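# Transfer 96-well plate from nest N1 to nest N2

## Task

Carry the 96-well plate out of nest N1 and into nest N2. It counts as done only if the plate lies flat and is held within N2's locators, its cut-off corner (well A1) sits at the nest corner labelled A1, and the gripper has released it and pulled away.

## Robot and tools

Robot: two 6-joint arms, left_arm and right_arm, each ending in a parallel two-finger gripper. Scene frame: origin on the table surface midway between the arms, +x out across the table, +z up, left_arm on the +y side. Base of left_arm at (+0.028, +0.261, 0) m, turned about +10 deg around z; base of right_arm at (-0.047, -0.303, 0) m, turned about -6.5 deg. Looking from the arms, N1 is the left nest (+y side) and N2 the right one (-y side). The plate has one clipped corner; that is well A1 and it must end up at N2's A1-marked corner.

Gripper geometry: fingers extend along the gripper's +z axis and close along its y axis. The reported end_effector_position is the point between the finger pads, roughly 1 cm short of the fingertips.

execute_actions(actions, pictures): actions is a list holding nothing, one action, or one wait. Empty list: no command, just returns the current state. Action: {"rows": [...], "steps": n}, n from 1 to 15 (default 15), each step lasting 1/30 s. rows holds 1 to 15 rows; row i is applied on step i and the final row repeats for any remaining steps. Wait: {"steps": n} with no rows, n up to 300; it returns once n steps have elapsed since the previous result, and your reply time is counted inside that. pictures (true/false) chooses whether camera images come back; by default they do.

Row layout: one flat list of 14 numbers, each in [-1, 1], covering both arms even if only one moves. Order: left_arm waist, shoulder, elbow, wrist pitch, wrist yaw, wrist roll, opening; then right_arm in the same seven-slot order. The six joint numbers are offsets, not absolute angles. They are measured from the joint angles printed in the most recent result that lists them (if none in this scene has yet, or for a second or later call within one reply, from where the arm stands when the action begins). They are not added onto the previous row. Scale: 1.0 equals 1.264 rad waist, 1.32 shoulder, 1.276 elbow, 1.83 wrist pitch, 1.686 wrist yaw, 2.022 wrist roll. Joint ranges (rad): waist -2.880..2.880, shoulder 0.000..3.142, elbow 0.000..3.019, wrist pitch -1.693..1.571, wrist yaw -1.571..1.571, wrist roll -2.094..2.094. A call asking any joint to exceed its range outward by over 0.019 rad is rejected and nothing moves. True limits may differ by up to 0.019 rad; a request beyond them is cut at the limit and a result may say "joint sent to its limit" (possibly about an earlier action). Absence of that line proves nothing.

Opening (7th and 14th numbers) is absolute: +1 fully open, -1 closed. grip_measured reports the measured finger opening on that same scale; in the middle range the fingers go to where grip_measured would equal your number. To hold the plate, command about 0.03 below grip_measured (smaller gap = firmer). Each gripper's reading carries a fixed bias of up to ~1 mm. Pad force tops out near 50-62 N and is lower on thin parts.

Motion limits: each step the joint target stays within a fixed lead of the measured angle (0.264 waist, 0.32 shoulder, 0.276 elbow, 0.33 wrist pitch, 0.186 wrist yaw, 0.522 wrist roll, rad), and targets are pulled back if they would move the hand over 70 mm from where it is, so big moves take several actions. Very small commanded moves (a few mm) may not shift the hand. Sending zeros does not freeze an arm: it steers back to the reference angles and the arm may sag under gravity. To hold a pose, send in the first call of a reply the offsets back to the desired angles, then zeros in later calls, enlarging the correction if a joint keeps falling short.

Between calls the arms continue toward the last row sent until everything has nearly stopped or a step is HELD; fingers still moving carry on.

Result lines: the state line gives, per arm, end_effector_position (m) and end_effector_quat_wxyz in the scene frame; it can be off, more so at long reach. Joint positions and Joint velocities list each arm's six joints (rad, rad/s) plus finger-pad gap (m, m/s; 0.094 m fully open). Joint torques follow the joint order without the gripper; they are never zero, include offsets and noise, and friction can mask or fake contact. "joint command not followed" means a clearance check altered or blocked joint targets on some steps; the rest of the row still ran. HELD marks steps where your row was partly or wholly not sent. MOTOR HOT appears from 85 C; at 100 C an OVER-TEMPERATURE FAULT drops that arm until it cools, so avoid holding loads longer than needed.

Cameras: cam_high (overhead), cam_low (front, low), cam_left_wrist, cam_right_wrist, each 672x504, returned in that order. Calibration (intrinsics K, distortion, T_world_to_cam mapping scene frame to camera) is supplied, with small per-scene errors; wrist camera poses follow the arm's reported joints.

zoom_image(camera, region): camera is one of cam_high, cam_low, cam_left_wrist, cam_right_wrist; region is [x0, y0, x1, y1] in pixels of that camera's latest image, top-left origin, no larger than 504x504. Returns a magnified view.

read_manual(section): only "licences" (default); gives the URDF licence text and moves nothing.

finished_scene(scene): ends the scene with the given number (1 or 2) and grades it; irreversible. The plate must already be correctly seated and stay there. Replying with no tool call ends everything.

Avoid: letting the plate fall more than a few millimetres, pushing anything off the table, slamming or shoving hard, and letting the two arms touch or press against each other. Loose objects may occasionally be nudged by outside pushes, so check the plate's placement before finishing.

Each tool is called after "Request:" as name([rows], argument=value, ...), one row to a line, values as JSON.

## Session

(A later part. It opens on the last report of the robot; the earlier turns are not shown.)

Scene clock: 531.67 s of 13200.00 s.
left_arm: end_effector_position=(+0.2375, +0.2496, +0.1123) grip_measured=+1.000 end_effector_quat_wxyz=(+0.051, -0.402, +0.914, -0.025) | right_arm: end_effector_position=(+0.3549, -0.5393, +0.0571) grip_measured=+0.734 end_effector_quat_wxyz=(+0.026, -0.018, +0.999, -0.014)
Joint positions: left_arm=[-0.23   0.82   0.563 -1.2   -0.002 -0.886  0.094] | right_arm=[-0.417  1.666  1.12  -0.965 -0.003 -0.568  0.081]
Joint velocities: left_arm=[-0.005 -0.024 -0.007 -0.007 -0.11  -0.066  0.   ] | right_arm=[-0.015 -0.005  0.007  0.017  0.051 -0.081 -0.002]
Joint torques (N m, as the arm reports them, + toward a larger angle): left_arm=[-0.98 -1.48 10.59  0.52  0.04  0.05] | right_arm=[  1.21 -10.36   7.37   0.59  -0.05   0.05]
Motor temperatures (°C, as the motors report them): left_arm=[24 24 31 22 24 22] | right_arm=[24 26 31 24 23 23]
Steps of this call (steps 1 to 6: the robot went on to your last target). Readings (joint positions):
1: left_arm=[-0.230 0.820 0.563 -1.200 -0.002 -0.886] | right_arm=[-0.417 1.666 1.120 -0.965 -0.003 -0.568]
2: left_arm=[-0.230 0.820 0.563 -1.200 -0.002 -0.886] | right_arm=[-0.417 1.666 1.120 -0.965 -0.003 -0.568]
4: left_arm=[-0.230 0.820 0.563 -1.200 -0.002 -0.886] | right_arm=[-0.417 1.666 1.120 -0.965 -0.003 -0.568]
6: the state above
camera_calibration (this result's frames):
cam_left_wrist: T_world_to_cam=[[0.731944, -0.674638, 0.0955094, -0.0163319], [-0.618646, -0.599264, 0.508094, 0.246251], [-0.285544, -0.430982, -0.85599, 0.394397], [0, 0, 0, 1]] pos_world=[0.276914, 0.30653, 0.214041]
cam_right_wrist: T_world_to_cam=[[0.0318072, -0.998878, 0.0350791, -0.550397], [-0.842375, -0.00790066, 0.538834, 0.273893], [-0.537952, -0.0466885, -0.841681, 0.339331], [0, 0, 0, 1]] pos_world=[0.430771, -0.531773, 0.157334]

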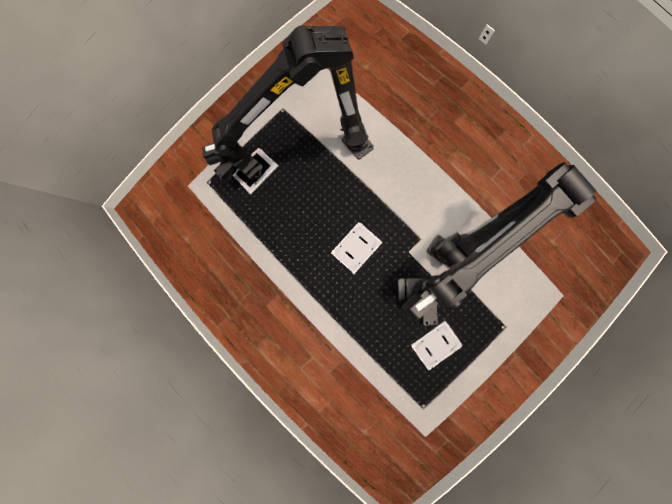

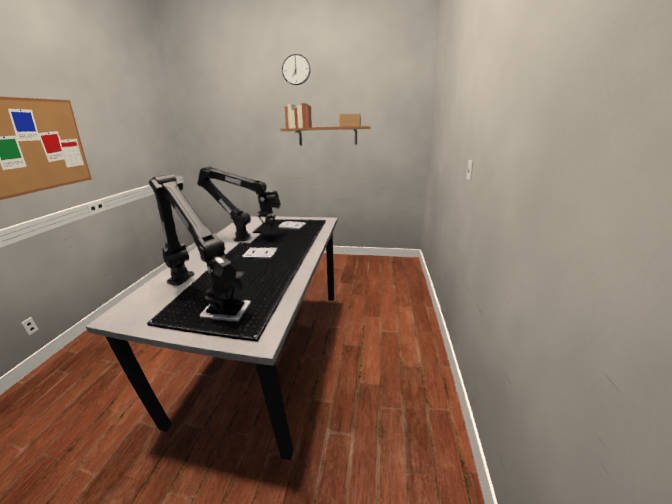

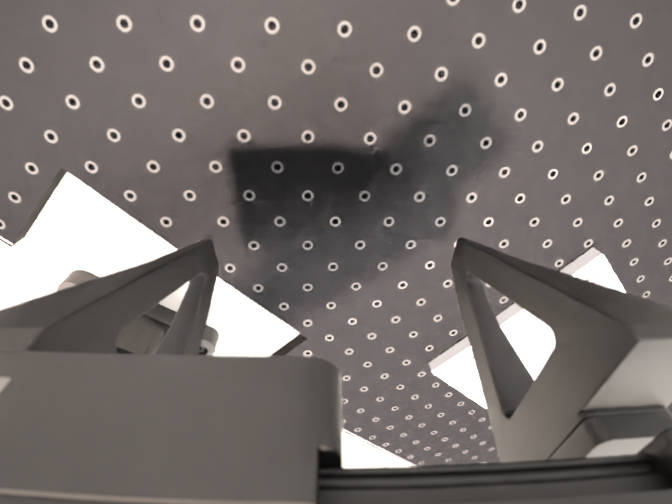

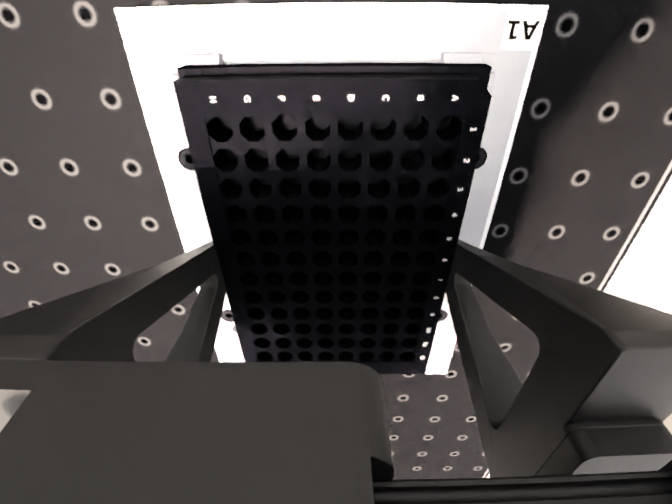

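Request:
zoom_image(camera="cam_right_wrist", region=[160, 30, 280, 180])

Request:
zoom_image(camera="cam_right_wrist", region=[400, 30, 520, 180])

Request:
zoom_image(camera="cam_low", region=[185, 280, 265, 335])

Region (160, 30, 280, 180) of cam_right_wrist's 672x504 image, scaled by 3.360, with more detail than that image has; it fills the left 403 columns of this view, and the rest is white.

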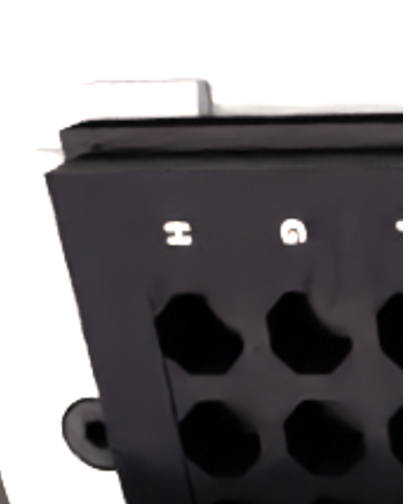

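Region (400, 30, 520, 180) of cam_right_wrist's 672x504 image, scaled by 3.360, with more detail than that image has; it fills the left 403 columns of this view, and the rest is white.

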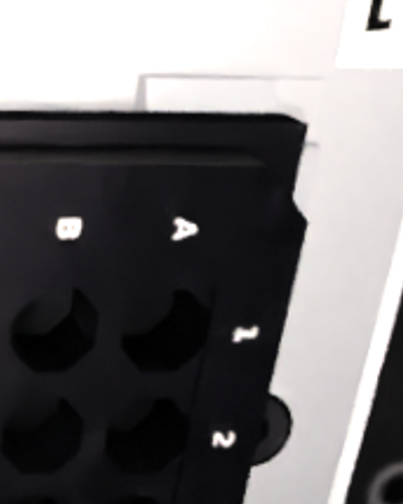

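Region (185, 280, 265, 335) of cam_low's 672x504 image, scaled by 6.300, with more detail than that image has; it fills the top 346 rows of this view, and the rest is white.

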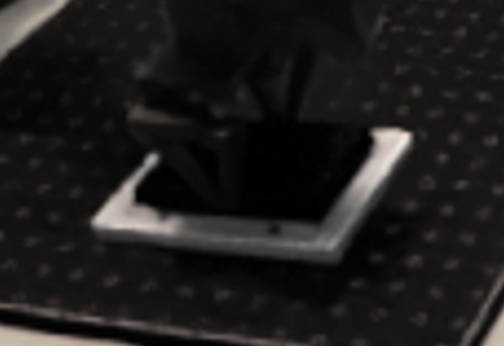

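Request:
execute_actions([
  {"rows": [
[0,0,0.005,0,0,0,1, -0.003,0,0.005,-0.003,0,0,0.70],
[0,0,0.005,0,0,0,1, -0.006,0,0.005,-0.006,0,0,0.70],
[0,0,0.005,0,0,0,1, -0.009,0,0.005,-0.009,0,0,0.70],
[0,0,0.005,0,0,0,1, -0.011,0,0.005,-0.011,0,0,0.70],
[0,0,0.005,0,0,0,1, -0.011,0,0.005,-0.012,0,0,0.70]
], "steps": 12},
], pictures=false)

Request:
execute_actions([
  {"rows": [
[0,0,0.005,0,0,0,1, 0,0.006,0.005,0,0,0,0.70],
[0,0,0.005,0,0,0,1, 0,0.011,0.005,0,0,0,0.70],
[0,0,0.005,0,0,0,1, 0,0.015,0.005,0,0,0,0.70],
[0,0,0.005,0,0,0,1, 0,0.018,0.005,0,0,0,0.70],
[0,0,0.005,0,0,0,1, 0,0.020,0.005,0,0,0,0.70],
[0,0,0.005,0,0,0,1, 0,0.022,0.005,0,0,0,0.70],
[0,0,0.005,0,0,0,1, 0,0.024,0.005,0,0,0,0.70],
[0,0,0.005,0,0,0,1, 0,0.0255,0.005,0,0,0,0.70],
[0,0,0.005,0,0,0,1, 0,0.0265,0.005,0,0,0,0.70]
], "steps": 15},
], pictures=true)

Scene clock: 546.20 s of 13200.00 s.
left_arm: end_effector_position=(+0.2375, +0.2496, +0.1123) grip_measured=+1.000 end_effector_quat_wxyz=(+0.051, -0.402, +0.914, -0.025) | right_arm: end_effector_position=(+0.3521, -0.5384, +0.0569) grip_measured=+0.734 end_effector_quat_wxyz=(+0.021, -0.018, +1.000, -0.011)
Joint positions: left_arm=[-0.23   0.82   0.563 -1.2   -0.002 -0.886  0.094] | right_arm=[-0.418  1.666  1.12  -0.977 -0.003 -0.568  0.081]
Joint velocities: left_arm=[-0.005 -0.005  0.012 -0.002 -0.051 -0.007  0.   ] | right_arm=[-0.005 -0.015 -0.022  0.012  0.007  0.051 -0.   ]
Joint torques (N m, as the arm reports them, + toward a larger angle): left_arm=[-0.9  -1.53 10.61  0.53  0.03  0.05] | right_arm=[ -0.79 -11.37   7.87  -0.32  -0.08   0.03]
Motor temperatures (°C, as the motors report them): left_arm=[24 24 32 22 24 22] | right_arm=[24 26 31 24 23 23]
Steps of this call (steps 1 to 15: the robot went on to your last target; steps 16 to 90: nothing new was sent; then 11.13 s passed at rest; steps 91 to 102: all 12 steps of this action). Readings (joint positions):
91: left_arm=[-0.230 0.820 0.563 -1.200 -0.002 -0.886] | right_arm=[-0.417 1.666 1.120 -0.965 -0.003 -0.568]
92: left_arm=[-0.230 0.820 0.563 -1.200 -0.002 -0.886] | right_arm=[-0.417 1.666 1.120 -0.965 -0.003 -0.568]
94: left_arm=[-0.230 0.820 0.563 -1.200 -0.002 -0.886] | right_arm=[-0.417 1.666 1.120 -0.969 -0.003 -0.568]
98: left_arm=[-0.230 0.820 0.563 -1.200 -0.002 -0.886] | right_arm=[-0.417 1.666 1.120 -0.976 -0.003 -0.568]
102: the state above

Scene clock: 546.70 s of 13200.00 s.
left_arm: end_effector_position=(+0.2375, +0.2496, +0.1123) grip_measured=+1.000 end_effector_quat_wxyz=(+0.051, -0.402, +0.914, -0.025) | right_arm: end_effector_position=(+0.3515, -0.5382, +0.0534) grip_measured=+0.734 end_effector_quat_wxyz=(+0.017, -0.018, +1.000, -0.009)
Joint positions: left_arm=[-0.23   0.82   0.563 -1.2   -0.002 -0.886  0.094] | right_arm=[-0.418  1.674  1.12  -0.977 -0.002 -0.568  0.081]
Joint velocities: left_arm=[ 0.005  0.005 -0.012 -0.007  0.022 -0.022  0.   ] | right_arm=[-0.005 -0.015  0.012 -0.007 -0.022 -0.081  0.   ]
Joint torques (N m, as the arm reports them, + toward a larger angle): left_arm=[-0.96 -1.56 10.58  0.53  0.04  0.05] | right_arm=[ 0.36 -9.54  7.83  0.12 -0.08  0.03]
Motor temperatures (°C, as the motors report them): left_arm=[24 24 32 22 24 22] | right_arm=[24 26 31 24 23 23]
Steps of this call (steps 1 to 15: all 15 steps of this action). Readings (joint positions):
1: left_arm=[-0.230 0.820 0.563 -1.200 -0.002 -0.886] | right_arm=[-0.418 1.666 1.120 -0.977 -0.003 -0.568]
2: left_arm=[-0.230 0.820 0.563 -1.200 -0.002 -0.886] | right_arm=[-0.418 1.666 1.120 -0.977 -0.003 -0.568]
4: left_arm=[-0.230 0.820 0.563 -1.200 -0.002 -0.886] | right_arm=[-0.418 1.667 1.120 -0.977 -0.003 -0.568]
8: left_arm=[-0.230 0.820 0.563 -1.200 -0.002 -0.886] | right_arm=[-0.418 1.674 1.120 -0.977 -0.002 -0.568]
15: the state above
camera_calibration (this result's frames):
cam_left_wrist: T_world_to_cam=[[0.731944, -0.674638, 0.0955094, -0.0163319], [-0.618646, -0.599264, 0.508094, 0.246251], [-0.285544, -0.430982, -0.85599, 0.394397], [0, 0, 0, 1]] pos_world=[0.276914, 0.30653, 0.214041]
cam_right_wrist: T_world_to_cam=[[0.0307718, -0.99921, 0.0251354, -0.548388], [-0.832843, -0.0117278, 0.553385, 0.266795], [-0.552653, -0.0379625, -0.832546, 0.343799], [0, 0, 0, 1]] pos_world=[0.429075, -0.531774, 0.152372]

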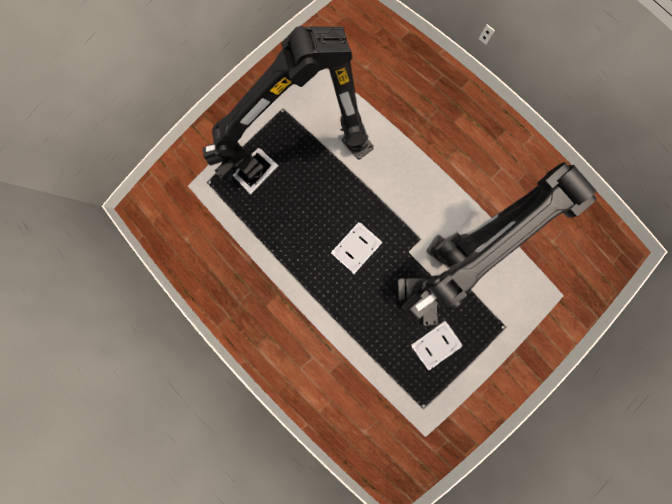

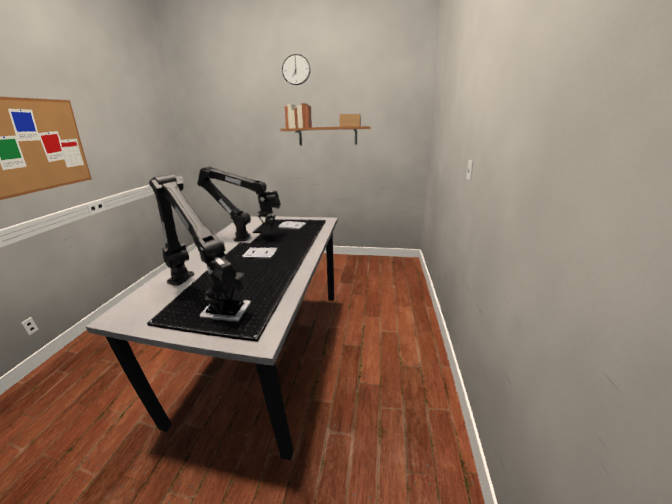

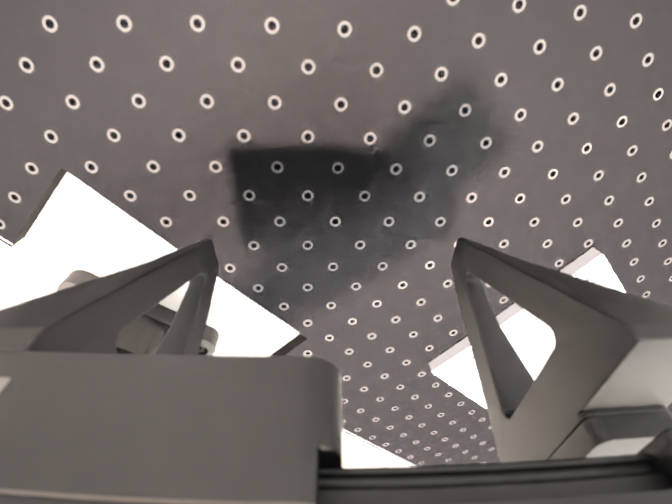

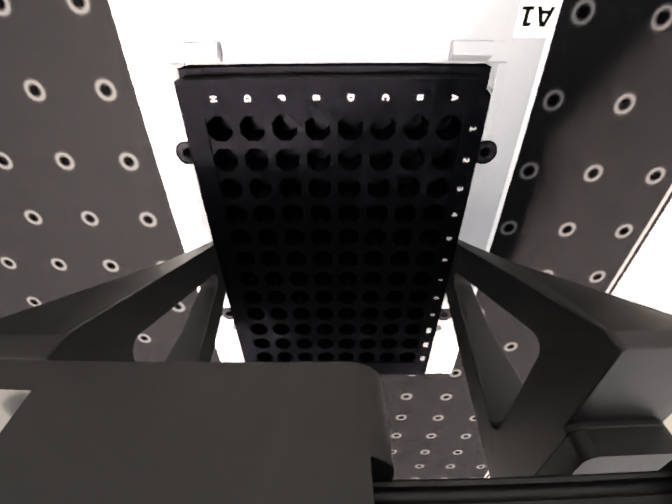

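Request:
zoom_image(camera="cam_right_wrist", region=[160, 30, 280, 180])

Request:
zoom_image(camera="cam_right_wrist", region=[400, 30, 520, 180])

Request:
zoom_image(camera="cam_right_wrist", region=[200, 270, 480, 390])

Region (160, 30, 280, 180) of cam_right_wrist's 672x504 image, scaled by 3.360, with more detail than that image has; it fills the left 403 columns of this view, and the rest is white.

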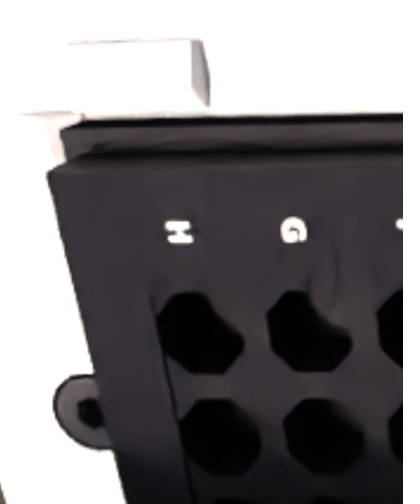

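Region (400, 30, 520, 180) of cam_right_wrist's 672x504 image, scaled by 3.360, with more detail than that image has; it fills the left 403 columns of this view, and the rest is white.

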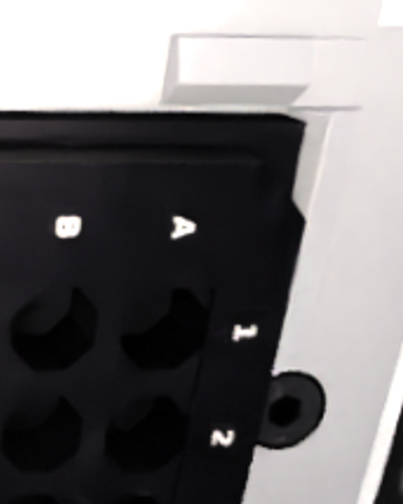

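Region (200, 270, 480, 390) of cam_right_wrist's 672x504 image, scaled by 1.800, with more detail than that image has; it fills the top 216 rows of this view, and the rest is white.

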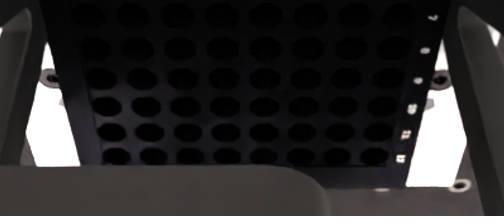

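Request:
execute_actions([
  {"rows": [
[0,0,0.005,0,0,0,1, -0.004,0.012,0.005,0,0,-0.002,0.70],
[0,0,0.005,0,0,0,1, -0.008,0.012,0.005,0,0,-0.004,0.70],
[0,0,0.005,0,0,0,1, -0.011,0.012,0.005,0,0,-0.006,0.70],
[0,0,0.005,0,0,0,1, -0.012,0.012,0.005,0,0,-0.006,0.70],
[0,0,0.005,0,0,0,1, -0.012,0.012,0.005,0,0,-0.006,0.70],
[0,0,0.005,0,0,0,1, -0.012,0.014,0.005,0,0,-0.006,0.70],
[0,0,0.005,0,0,0,1, -0.012,0.016,0.005,0,0,-0.006,0.70],
[0,0,0.005,0,0,0,1, -0.012,0.018,0.005,0,0,-0.006,0.70],
[0,0,0.005,0,0,0,1, -0.012,0.020,0.005,0,0,-0.006,0.70]
], "steps": 15},
], pictures=false)

Request:
execute_actions([
  {"rows": [
[0,0,0.005,0,0,0,1, 0,0,0.005,0,0,0,0.70],
[0,0,0.005,0,0,0,1, 0,0,0.005,0,0,0,0.70],
[0,0,0.005,0,0,0,1, 0,0,0.005,0,0,0,0.72],
[0,0,0.005,0,0,0,1, 0,0,0.005,0,0,0,0.74],
[0,0,0.005,0,0,0,1, 0,0,0.005,0,0,0,0.77],
[0,0,0.005,0,0,0,1, 0,0,0.005,0,0,0,0.81],
[0,0,0.005,0,0,0,1, 0,0,0.005,0,0,0,0.86],
[0,0,0.005,0,0,0,1, 0,0,0.005,0,0,0,0.92],
[0,0,0.005,0,0,0,1, 0,0,0.005,0,0,0,1.0]
], "steps": 12},
], pictures=false)

Request:
execute_actions([
  {"rows": [
[0,0,0.005,0,0,0,1, 0,-0.008,0.005,0,0,0,1.0],
[0,0,0.005,0,0,0,1, 0,-0.016,0.005,0,0,0,1.0],
[0,0,0.005,0,0,0,1, 0,-0.024,0.005,-0.002,0,0,1.0],
[0,0,0.005,0,0,0,1, 0,-0.034,0.005,-0.005,0,0,1.0],
[0,0,0.005,0,0,0,1, 0,-0.045,0.005,-0.008,0,0,1.0],
[0,0,0.005,0,0,0,1, 0,-0.056,0.005,-0.011,0,0,1.0],
[0,0,0.005,0,0,0,1, 0,-0.066,0.005,-0.014,0,0,1.0],
[0,0,0.005,0,0,0,1, 0,-0.075,0.005,-0.017,0,0,1.0],
[0,0,0.005,0,0,0,1, 0,-0.082,0.005,-0.019,0,0,1.0],
[0,0,0.005,0,0,0,1, 0,-0.086,0.005,-0.020,0,0,1.0],
[0,0,0.005,0,0,0,1, 0,-0.088,0.005,-0.020,0,0,1.0]
], "steps": 15},
], pictures=true)

Scene clock: 561.23 s of 13200.00 s.
left_arm: end_effector_position=(+0.2375, +0.2496, +0.1123) grip_measured=+1.000 end_effector_quat_wxyz=(+0.051, -0.402, +0.914, -0.025) | right_arm: end_effector_position=(+0.3515, -0.5382, +0.0534) grip_measured=+0.734 end_effector_quat_wxyz=(+0.017, -0.018, +1.000, -0.009)
Joint positions: left_arm=[-0.23   0.82   0.563 -1.2   -0.002 -0.886  0.094] | right_arm=[-0.418  1.674  1.12  -0.977 -0.002 -0.569  0.081]
Joint velocities: left_arm=[-0.005  0.005  0.022 -0.002 -0.051 -0.007  0.   ] | right_arm=[ 0.005  0.005 -0.002  0.007  0.066 -0.007 -0.001]
Joint torques (N m, as the arm reports them, + toward a larger angle): left_arm=[-0.96 -1.49 10.59  0.53  0.04  0.04] | right_arm=[-1.02 -9.72  7.85  0.04 -0.07 -0.1 ]
Motor temperatures (°C, as the motors report them): left_arm=[24 24 32 22 24 22] | right_arm=[24 26 31 24 23 23]
Steps of this call (steps 1 to 15: the robot went on to your last target; steps 16 to 90: nothing new was sent; then 11.03 s passed at rest; steps 91 to 105: all 15 steps of this action). Readings (joint positions):
91: left_arm=[-0.230 0.820 0.563 -1.200 -0.002 -0.886] | right_arm=[-0.418 1.674 1.120 -0.977 -0.002 -0.568]
92: left_arm=[-0.230 0.820 0.563 -1.200 -0.002 -0.886] | right_arm=[-0.418 1.674 1.120 -0.977 -0.002 -0.568]
94: left_arm=[-0.230 0.820 0.563 -1.200 -0.002 -0.886] | right_arm=[-0.418 1.674 1.120 -0.977 -0.002 -0.569]
98: left_arm=[-0.230 0.820 0.563 -1.200 -0.002 -0.886] | right_arm=[-0.418 1.674 1.120 -0.977 -0.002 -0.569]
105: the state above

Scene clock: 561.63 s of 13200.00 s.
left_arm: end_effector_position=(+0.2375, +0.2496, +0.1123) grip_measured=+1.000 end_effector_quat_wxyz=(+0.051, -0.402, +0.914, -0.025) | right_arm: end_effector_position=(+0.3515, -0.5383, +0.0537) grip_measured=+1.000 end_effector_quat_wxyz=(+0.017, -0.018, +1.000, -0.010)
Joint positions: left_arm=[-0.23   0.82   0.563 -1.2   -0.002 -0.886  0.094] | right_arm=[-0.418  1.673  1.12  -0.977 -0.002 -0.569  0.094]
Joint velocities: left_arm=[-0.005 -0.015 -0.007 -0.002  0.007  0.022  0.   ] | right_arm=[ 0.005 -0.015  0.002 -0.007  0.022  0.007  0.   ]
Joint torques (N m, as the arm reports them, + toward a larger angle): left_arm=[-0.97 -1.54 10.6   0.52  0.03  0.05] | right_arm=[ -0.1  -11.69   7.9    0.06  -0.1    0.03]
Motor temperatures (°C, as the motors report them): left_arm=[24 24 32 22 24 22] | right_arm=[24 26 31 24 23 23]
Steps of this call (steps 1 to 12: all 12 steps of this action). Readings (joint positions):
1: left_arm=[-0.230 0.820 0.563 -1.200 -0.002 -0.886] | right_arm=[-0.418 1.674 1.120 -0.977 -0.002 -0.569]
2: left_arm=[-0.230 0.820 0.563 -1.200 -0.002 -0.886] | right_arm=[-0.418 1.673 1.120 -0.977 -0.002 -0.569]
4: left_arm=[-0.230 0.820 0.563 -1.200 -0.002 -0.886] | right_arm=[-0.418 1.673 1.120 -0.977 -0.002 -0.569]
8: left_arm=[-0.230 0.820 0.563 -1.200 -0.002 -0.886] | right_arm=[-0.418 1.673 1.120 -0.977 -0.002 -0.569]
12: the state above

Scene clock: 562.13 s of 13200.00 s.
left_arm: end_effector_position=(+0.2375, +0.2496, +0.1123) grip_measured=+1.000 end_effector_quat_wxyz=(+0.051, -0.402, +0.914, -0.025) | right_arm: end_effector_position=(+0.3513, -0.5382, +0.1082) grip_measured=+1.000 end_effector_quat_wxyz=(+0.059, -0.018, +0.997, -0.036)
Joint positions: left_arm=[-0.23   0.82   0.563 -1.2   -0.002 -0.886  0.094] | right_arm=[-0.418  1.549  1.12  -1.003 -0.002 -0.569  0.094]
Joint velocities: left_arm=[-0.015 -0.005 -0.007 -0.012 -0.022 -0.007  0.   ] | right_arm=[-0.005 -0.083  0.002 -0.027 -0.022  0.022  0.   ]
Joint torques (N m, as the arm reports them, + toward a larger angle): left_arm=[-0.9  -1.49 10.59  0.54  0.04  0.05] | right_arm=[  0.32 -10.21   8.62  -0.12  -0.07   0.04]
Motor temperatures (°C, as the motors report them): left_arm=[24 24 32 22 24 22] | right_arm=[24 26 31 24 23 23]
Steps of this call (steps 1 to 15: all 15 steps of this action). Readings (joint positions):
1: left_arm=[-0.230 0.820 0.563 -1.200 -0.002 -0.886] | right_arm=[-0.418 1.673 1.120 -0.977 -0.002 -0.569]
2: left_arm=[-0.230 0.820 0.563 -1.200 -0.002 -0.886] | right_arm=[-0.418 1.673 1.120 -0.977 -0.002 -0.569]
4: left_arm=[-0.230 0.820 0.563 -1.200 -0.002 -0.886] | right_arm=[-0.418 1.668 1.120 -0.977 -0.002 -0.569]
8: left_arm=[-0.230 0.820 0.563 -1.200 -0.002 -0.886] | right_arm=[-0.418 1.631 1.120 -0.989 -0.002 -0.569]
15: the state above
camera_calibration (this result's frames):
cam_left_wrist: T_world_to_cam=[[0.731944, -0.674638, 0.0955094, -0.0163319], [-0.618646, -0.599264, 0.508094, 0.246251], [-0.285544, -0.430982, -0.85599, 0.394397], [0, 0, 0, 1]] pos_world=[0.276914, 0.30653, 0.214041]
cam_right_wrist: T_world_to_cam=[[0.027061, -0.996547, 0.0785006, -0.552799], [-0.877084, 0.0140043, 0.480132, 0.273663], [-0.479574, -0.0818445, -0.873676, 0.344534], [0, 0, 0, 1]] pos_world=[0.420214, -0.526524, 0.213012]

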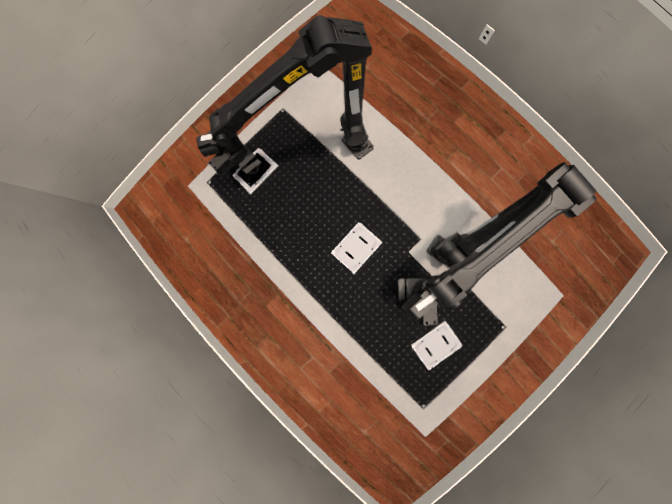

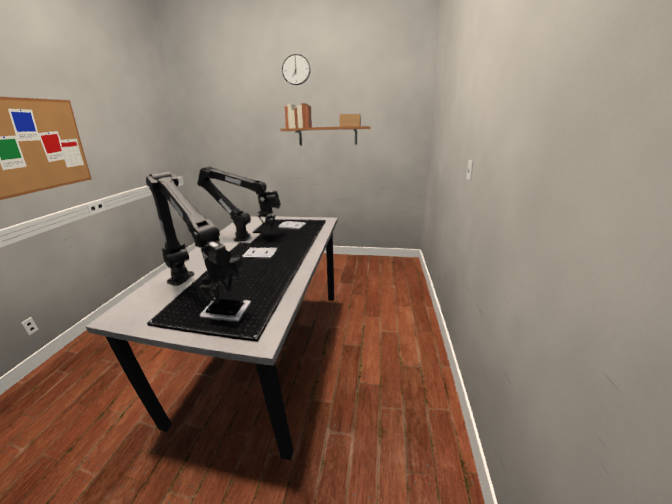

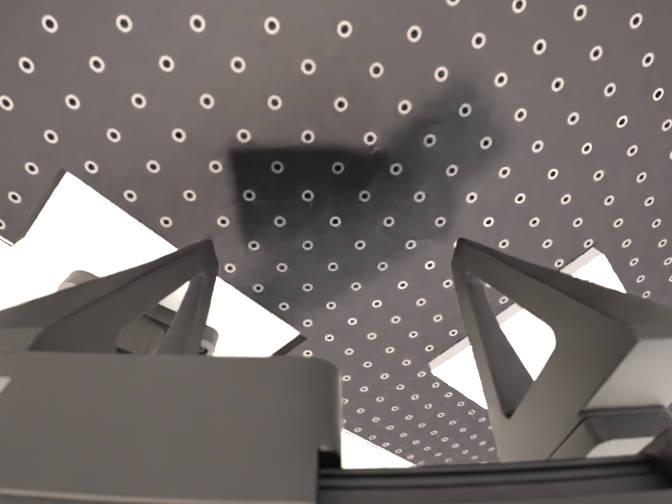

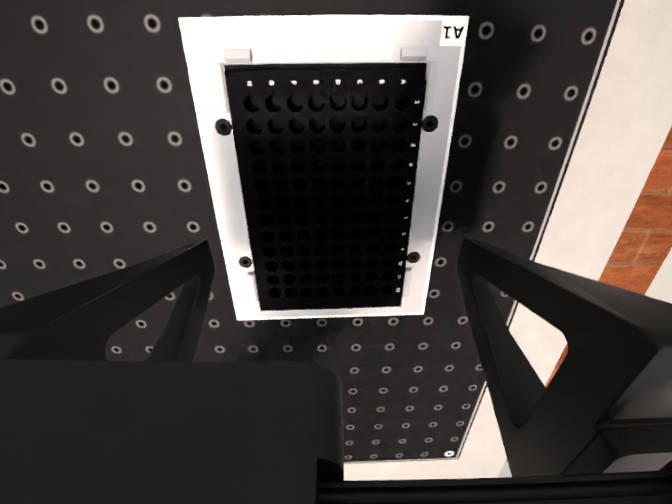

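Request:
zoom_image(camera="cam_right_wrist", region=[200, 35, 460, 145])

Request:
zoom_image(camera="cam_right_wrist", region=[220, 235, 440, 330])

Request:
zoom_image(camera="cam_low", region=[190, 285, 260, 330])

Region (200, 35, 460, 145) of cam_right_wrist's 672x504 image, scaled by 1.938, with more detail than that image has; it fills the top 213 rows of this view, and the rest is white.

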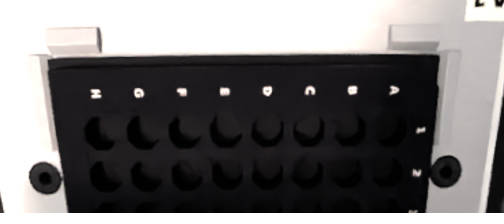

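Region (220, 235, 440, 330) of cam_right_wrist's 672x504 image, scaled by 2.291, with more detail than that image has; it fills the top 218 rows of this view, and the rest is white.

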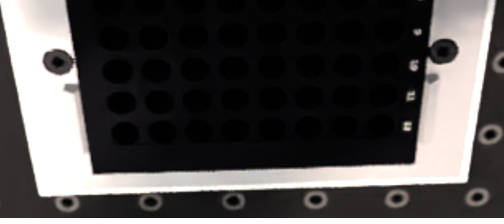

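Region (190, 285, 260, 330) of cam_low's 672x504 image, scaled by 7.200, with more detail than that image has; it fills the top 324 rows of this view, and the rest is white.

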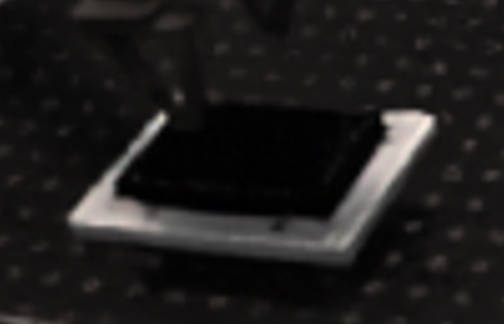

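Request:
zoom_image(camera="cam_right_wrist", region=[205, 40, 305, 140])

Request:
zoom_image(camera="cam_right_wrist", region=[355, 40, 455, 140])

Request:
zoom_image(camera="cam_right_wrist", region=[225, 240, 325, 330])

Request:
zoom_image(camera="cam_right_wrist", region=[340, 240, 440, 330])

Region (205, 40, 305, 140) of cam_right_wrist's 672x504 image, scaled by 5.040, with more detail than that image has.

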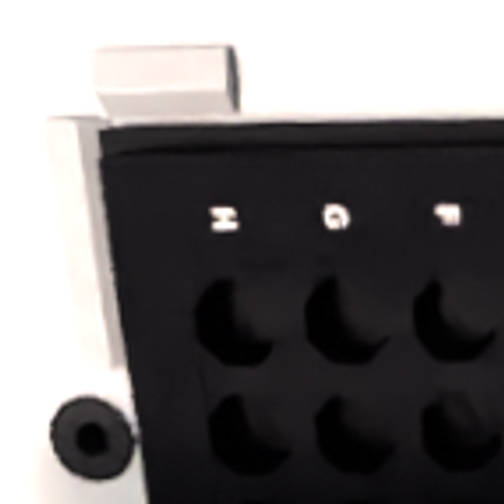

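Region (355, 40, 455, 140) of cam_right_wrist's 672x504 image, scaled by 5.040, with more detail than that image has.

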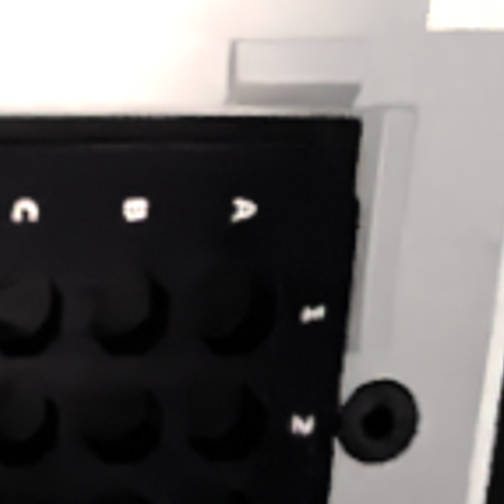

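Region (225, 240, 325, 330) of cam_right_wrist's 672x504 image, scaled by 5.040, with more detail than that image has; it fills the top 454 rows of this view, and the rest is white.

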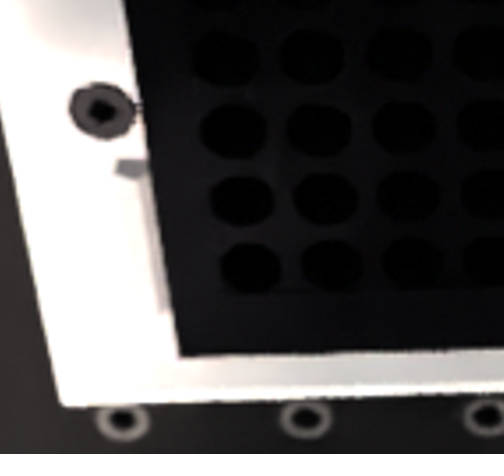

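Region (340, 240, 440, 330) of cam_right_wrist's 672x504 image, scaled by 5.040, with more detail than that image has; it fills the top 454 rows of this view, and the rest is white.

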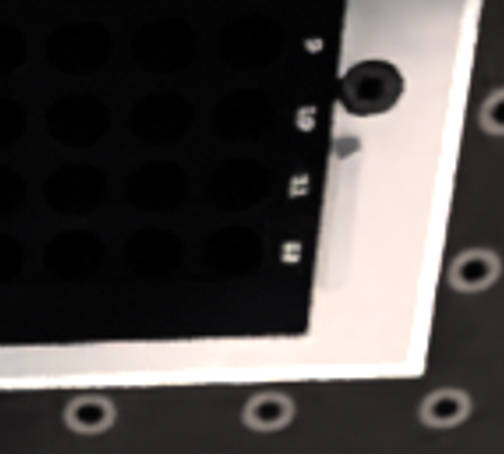

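Request:
execute_actions([
  {"rows": [
[0,0,0.005,0,0,0,1, 0.005,-0.004,0.005,0,0,0,1.0],
[0,0,0.005,0,0,0,1, 0.018,-0.010,0.005,0,0,0,1.0],
[0,0,0.005,0,0,0,1, 0.038,-0.019,0.005,0,0,0,1.0],
[0,0,0.005,0,0,0,1, 0.064,-0.030,0.005,0,0,0,1.0],
[0,0,0.005,0,0,0,1, 0.094,-0.043,0.005,0,0,0,1.0],
[0,0,0.005,0,0,0,1, 0.128,-0.056,0.005,0,0,0,1.0],
[0,0,0.005,0,0,0,1, 0.163,-0.069,0.005,0,0,0,1.0],
[0,0,0.005,0,0,0,1, 0.199,-0.081,0.005,0,0,0,1.0],
[0,0,0.005,0,0,0,1, 0.234,-0.093,0.005,0,0,0,1.0],
[0,0,0.005,0,0,0,1, 0.267,-0.103,0.005,0,0,0,1.0],
[0,0,0.005,0,0,0,1, 0.297,-0.111,0.005,0,0,0,1.0],
[0,0,0.005,0,0,0,1, 0.323,-0.116,0.005,0,0,0,1.0],
[0,0,0.005,0,0,0,1, 0.343,-0.119,0.005,0,0,0,1.0],
[0,0,0.005,0,0,0,1, 0.355,-0.120,0.005,0,0,0,1.0],
[0,0,0.005,0,0,0,1, 0.360,-0.120,0.005,0,0,0,1.0]
], "steps": 15},
], pictures=false)

Request:
execute_actions([
  {"steps": 8},
], pictures=false)

Request:
finished_scene(scene=1)

Scene clock: 586.97 s of 13200.00 s.
left_arm: end_effector_position=(+0.2375, +0.2496, +0.1123) grip_measured=+1.000 end_effector_quat_wxyz=(+0.051, -0.402, +0.914, -0.025) | right_arm: end_effector_position=(+0.4118, -0.3473, +0.1714) grip_measured=+1.000 end_effector_quat_wxyz=(+0.133, -0.232, +0.963, -0.044)
Joint positions: left_arm=[-0.23   0.82   0.563 -1.2   -0.002 -0.886  0.094] | right_arm=[ 0.018  1.405  1.12  -1.004 -0.004 -0.569  0.094]
Joint velocities: left_arm=[-0.024 -0.015 -0.007  0.002  0.022 -0.022  0.   ] | right_arm=[ 1.118 -0.366 -0.002 -0.012 -0.154 -0.066  0.   ]
Joint torques (N m, as the arm reports them, + toward a larger angle): left_arm=[-0.94 -1.51 10.6   0.53  0.03  0.05] | right_arm=[-4.25 -8.67  9.29  0.61  0.12  0.03]
Motor temperatures (°C, as the motors report them): left_arm=[24 24 32 22 24 22] | right_arm=[24 26 31 24 23 23]
Steps of this call (steps 1 to 15: the robot went on to your last target; steps 16 to 90: nothing new was sent; then 21.33 s passed at rest; steps 91 to 105: all 15 steps of this action). Readings (joint positions):
91: left_arm=[-0.230 0.820 0.563 -1.200 -0.002 -0.886] | right_arm=[-0.418 1.548 1.120 -1.004 -0.002 -0.569]
92: left_arm=[-0.230 0.820 0.563 -1.200 -0.002 -0.886] | right_arm=[-0.417 1.548 1.120 -1.004 -0.002 -0.569]
94: left_arm=[-0.230 0.820 0.563 -1.200 -0.002 -0.886] | right_arm=[-0.407 1.546 1.120 -1.004 -0.001 -0.569]
98: left_arm=[-0.230 0.820 0.563 -1.200 -0.002 -0.886] | right_arm=[-0.305 1.512 1.120 -1.004 0.001 -0.569]
105: the state above

Scene clock: 587.23 s of 13200.00 s.
left_arm: end_effector_position=(+0.2375, +0.2496, +0.1123) grip_measured=+1.000 end_effector_quat_wxyz=(+0.051, -0.402, +0.914, -0.025) | right_arm: end_effector_position=(+0.4121, -0.3309, +0.1812) grip_measured=+1.000 end_effector_quat_wxyz=(+0.144, -0.249, +0.957, -0.045)
Joint positions: left_arm=[-0.23   0.82   0.563 -1.2   -0.002 -0.886  0.094] | right_arm=[ 0.054  1.383  1.12  -1.004 -0.004 -0.569  0.094]
Joint velocities: left_arm=[-0.005 -0.005  0.007 -0.017 -0.022 -0.037  0.   ] | right_arm=[-0.2   -0.005  0.002  0.007  0.051 -0.007  0.   ]
Joint torques (N m, as the arm reports them, + toward a larger angle): left_arm=[-0.92 -1.51 10.59  0.52  0.04  0.05] | right_arm=[-0.57 -8.34  9.38  0.47 -0.02  0.04]
Motor temperatures (°C, as the motors report them): left_arm=[24 24 32 22 24 22] | right_arm=[24 26 31 24 23 23]
Steps of this call (steps 1 to 8: the robot went on to your last target). Readings (joint positions):
1: left_arm=[-0.230 0.820 0.563 -1.200 -0.002 -0.886] | right_arm=[0.051 1.395 1.120 -1.004 -0.005 -0.569]
2: left_arm=[-0.230 0.820 0.563 -1.200 -0.002 -0.886] | right_arm=[0.072 1.388 1.120 -1.004 -0.007 -0.569]
4: left_arm=[-0.230 0.820 0.563 -1.200 -0.002 -0.886] | right_arm=[0.081 1.383 1.120 -1.004 -0.007 -0.569]
8: the state above

The scene is finished: the task was done.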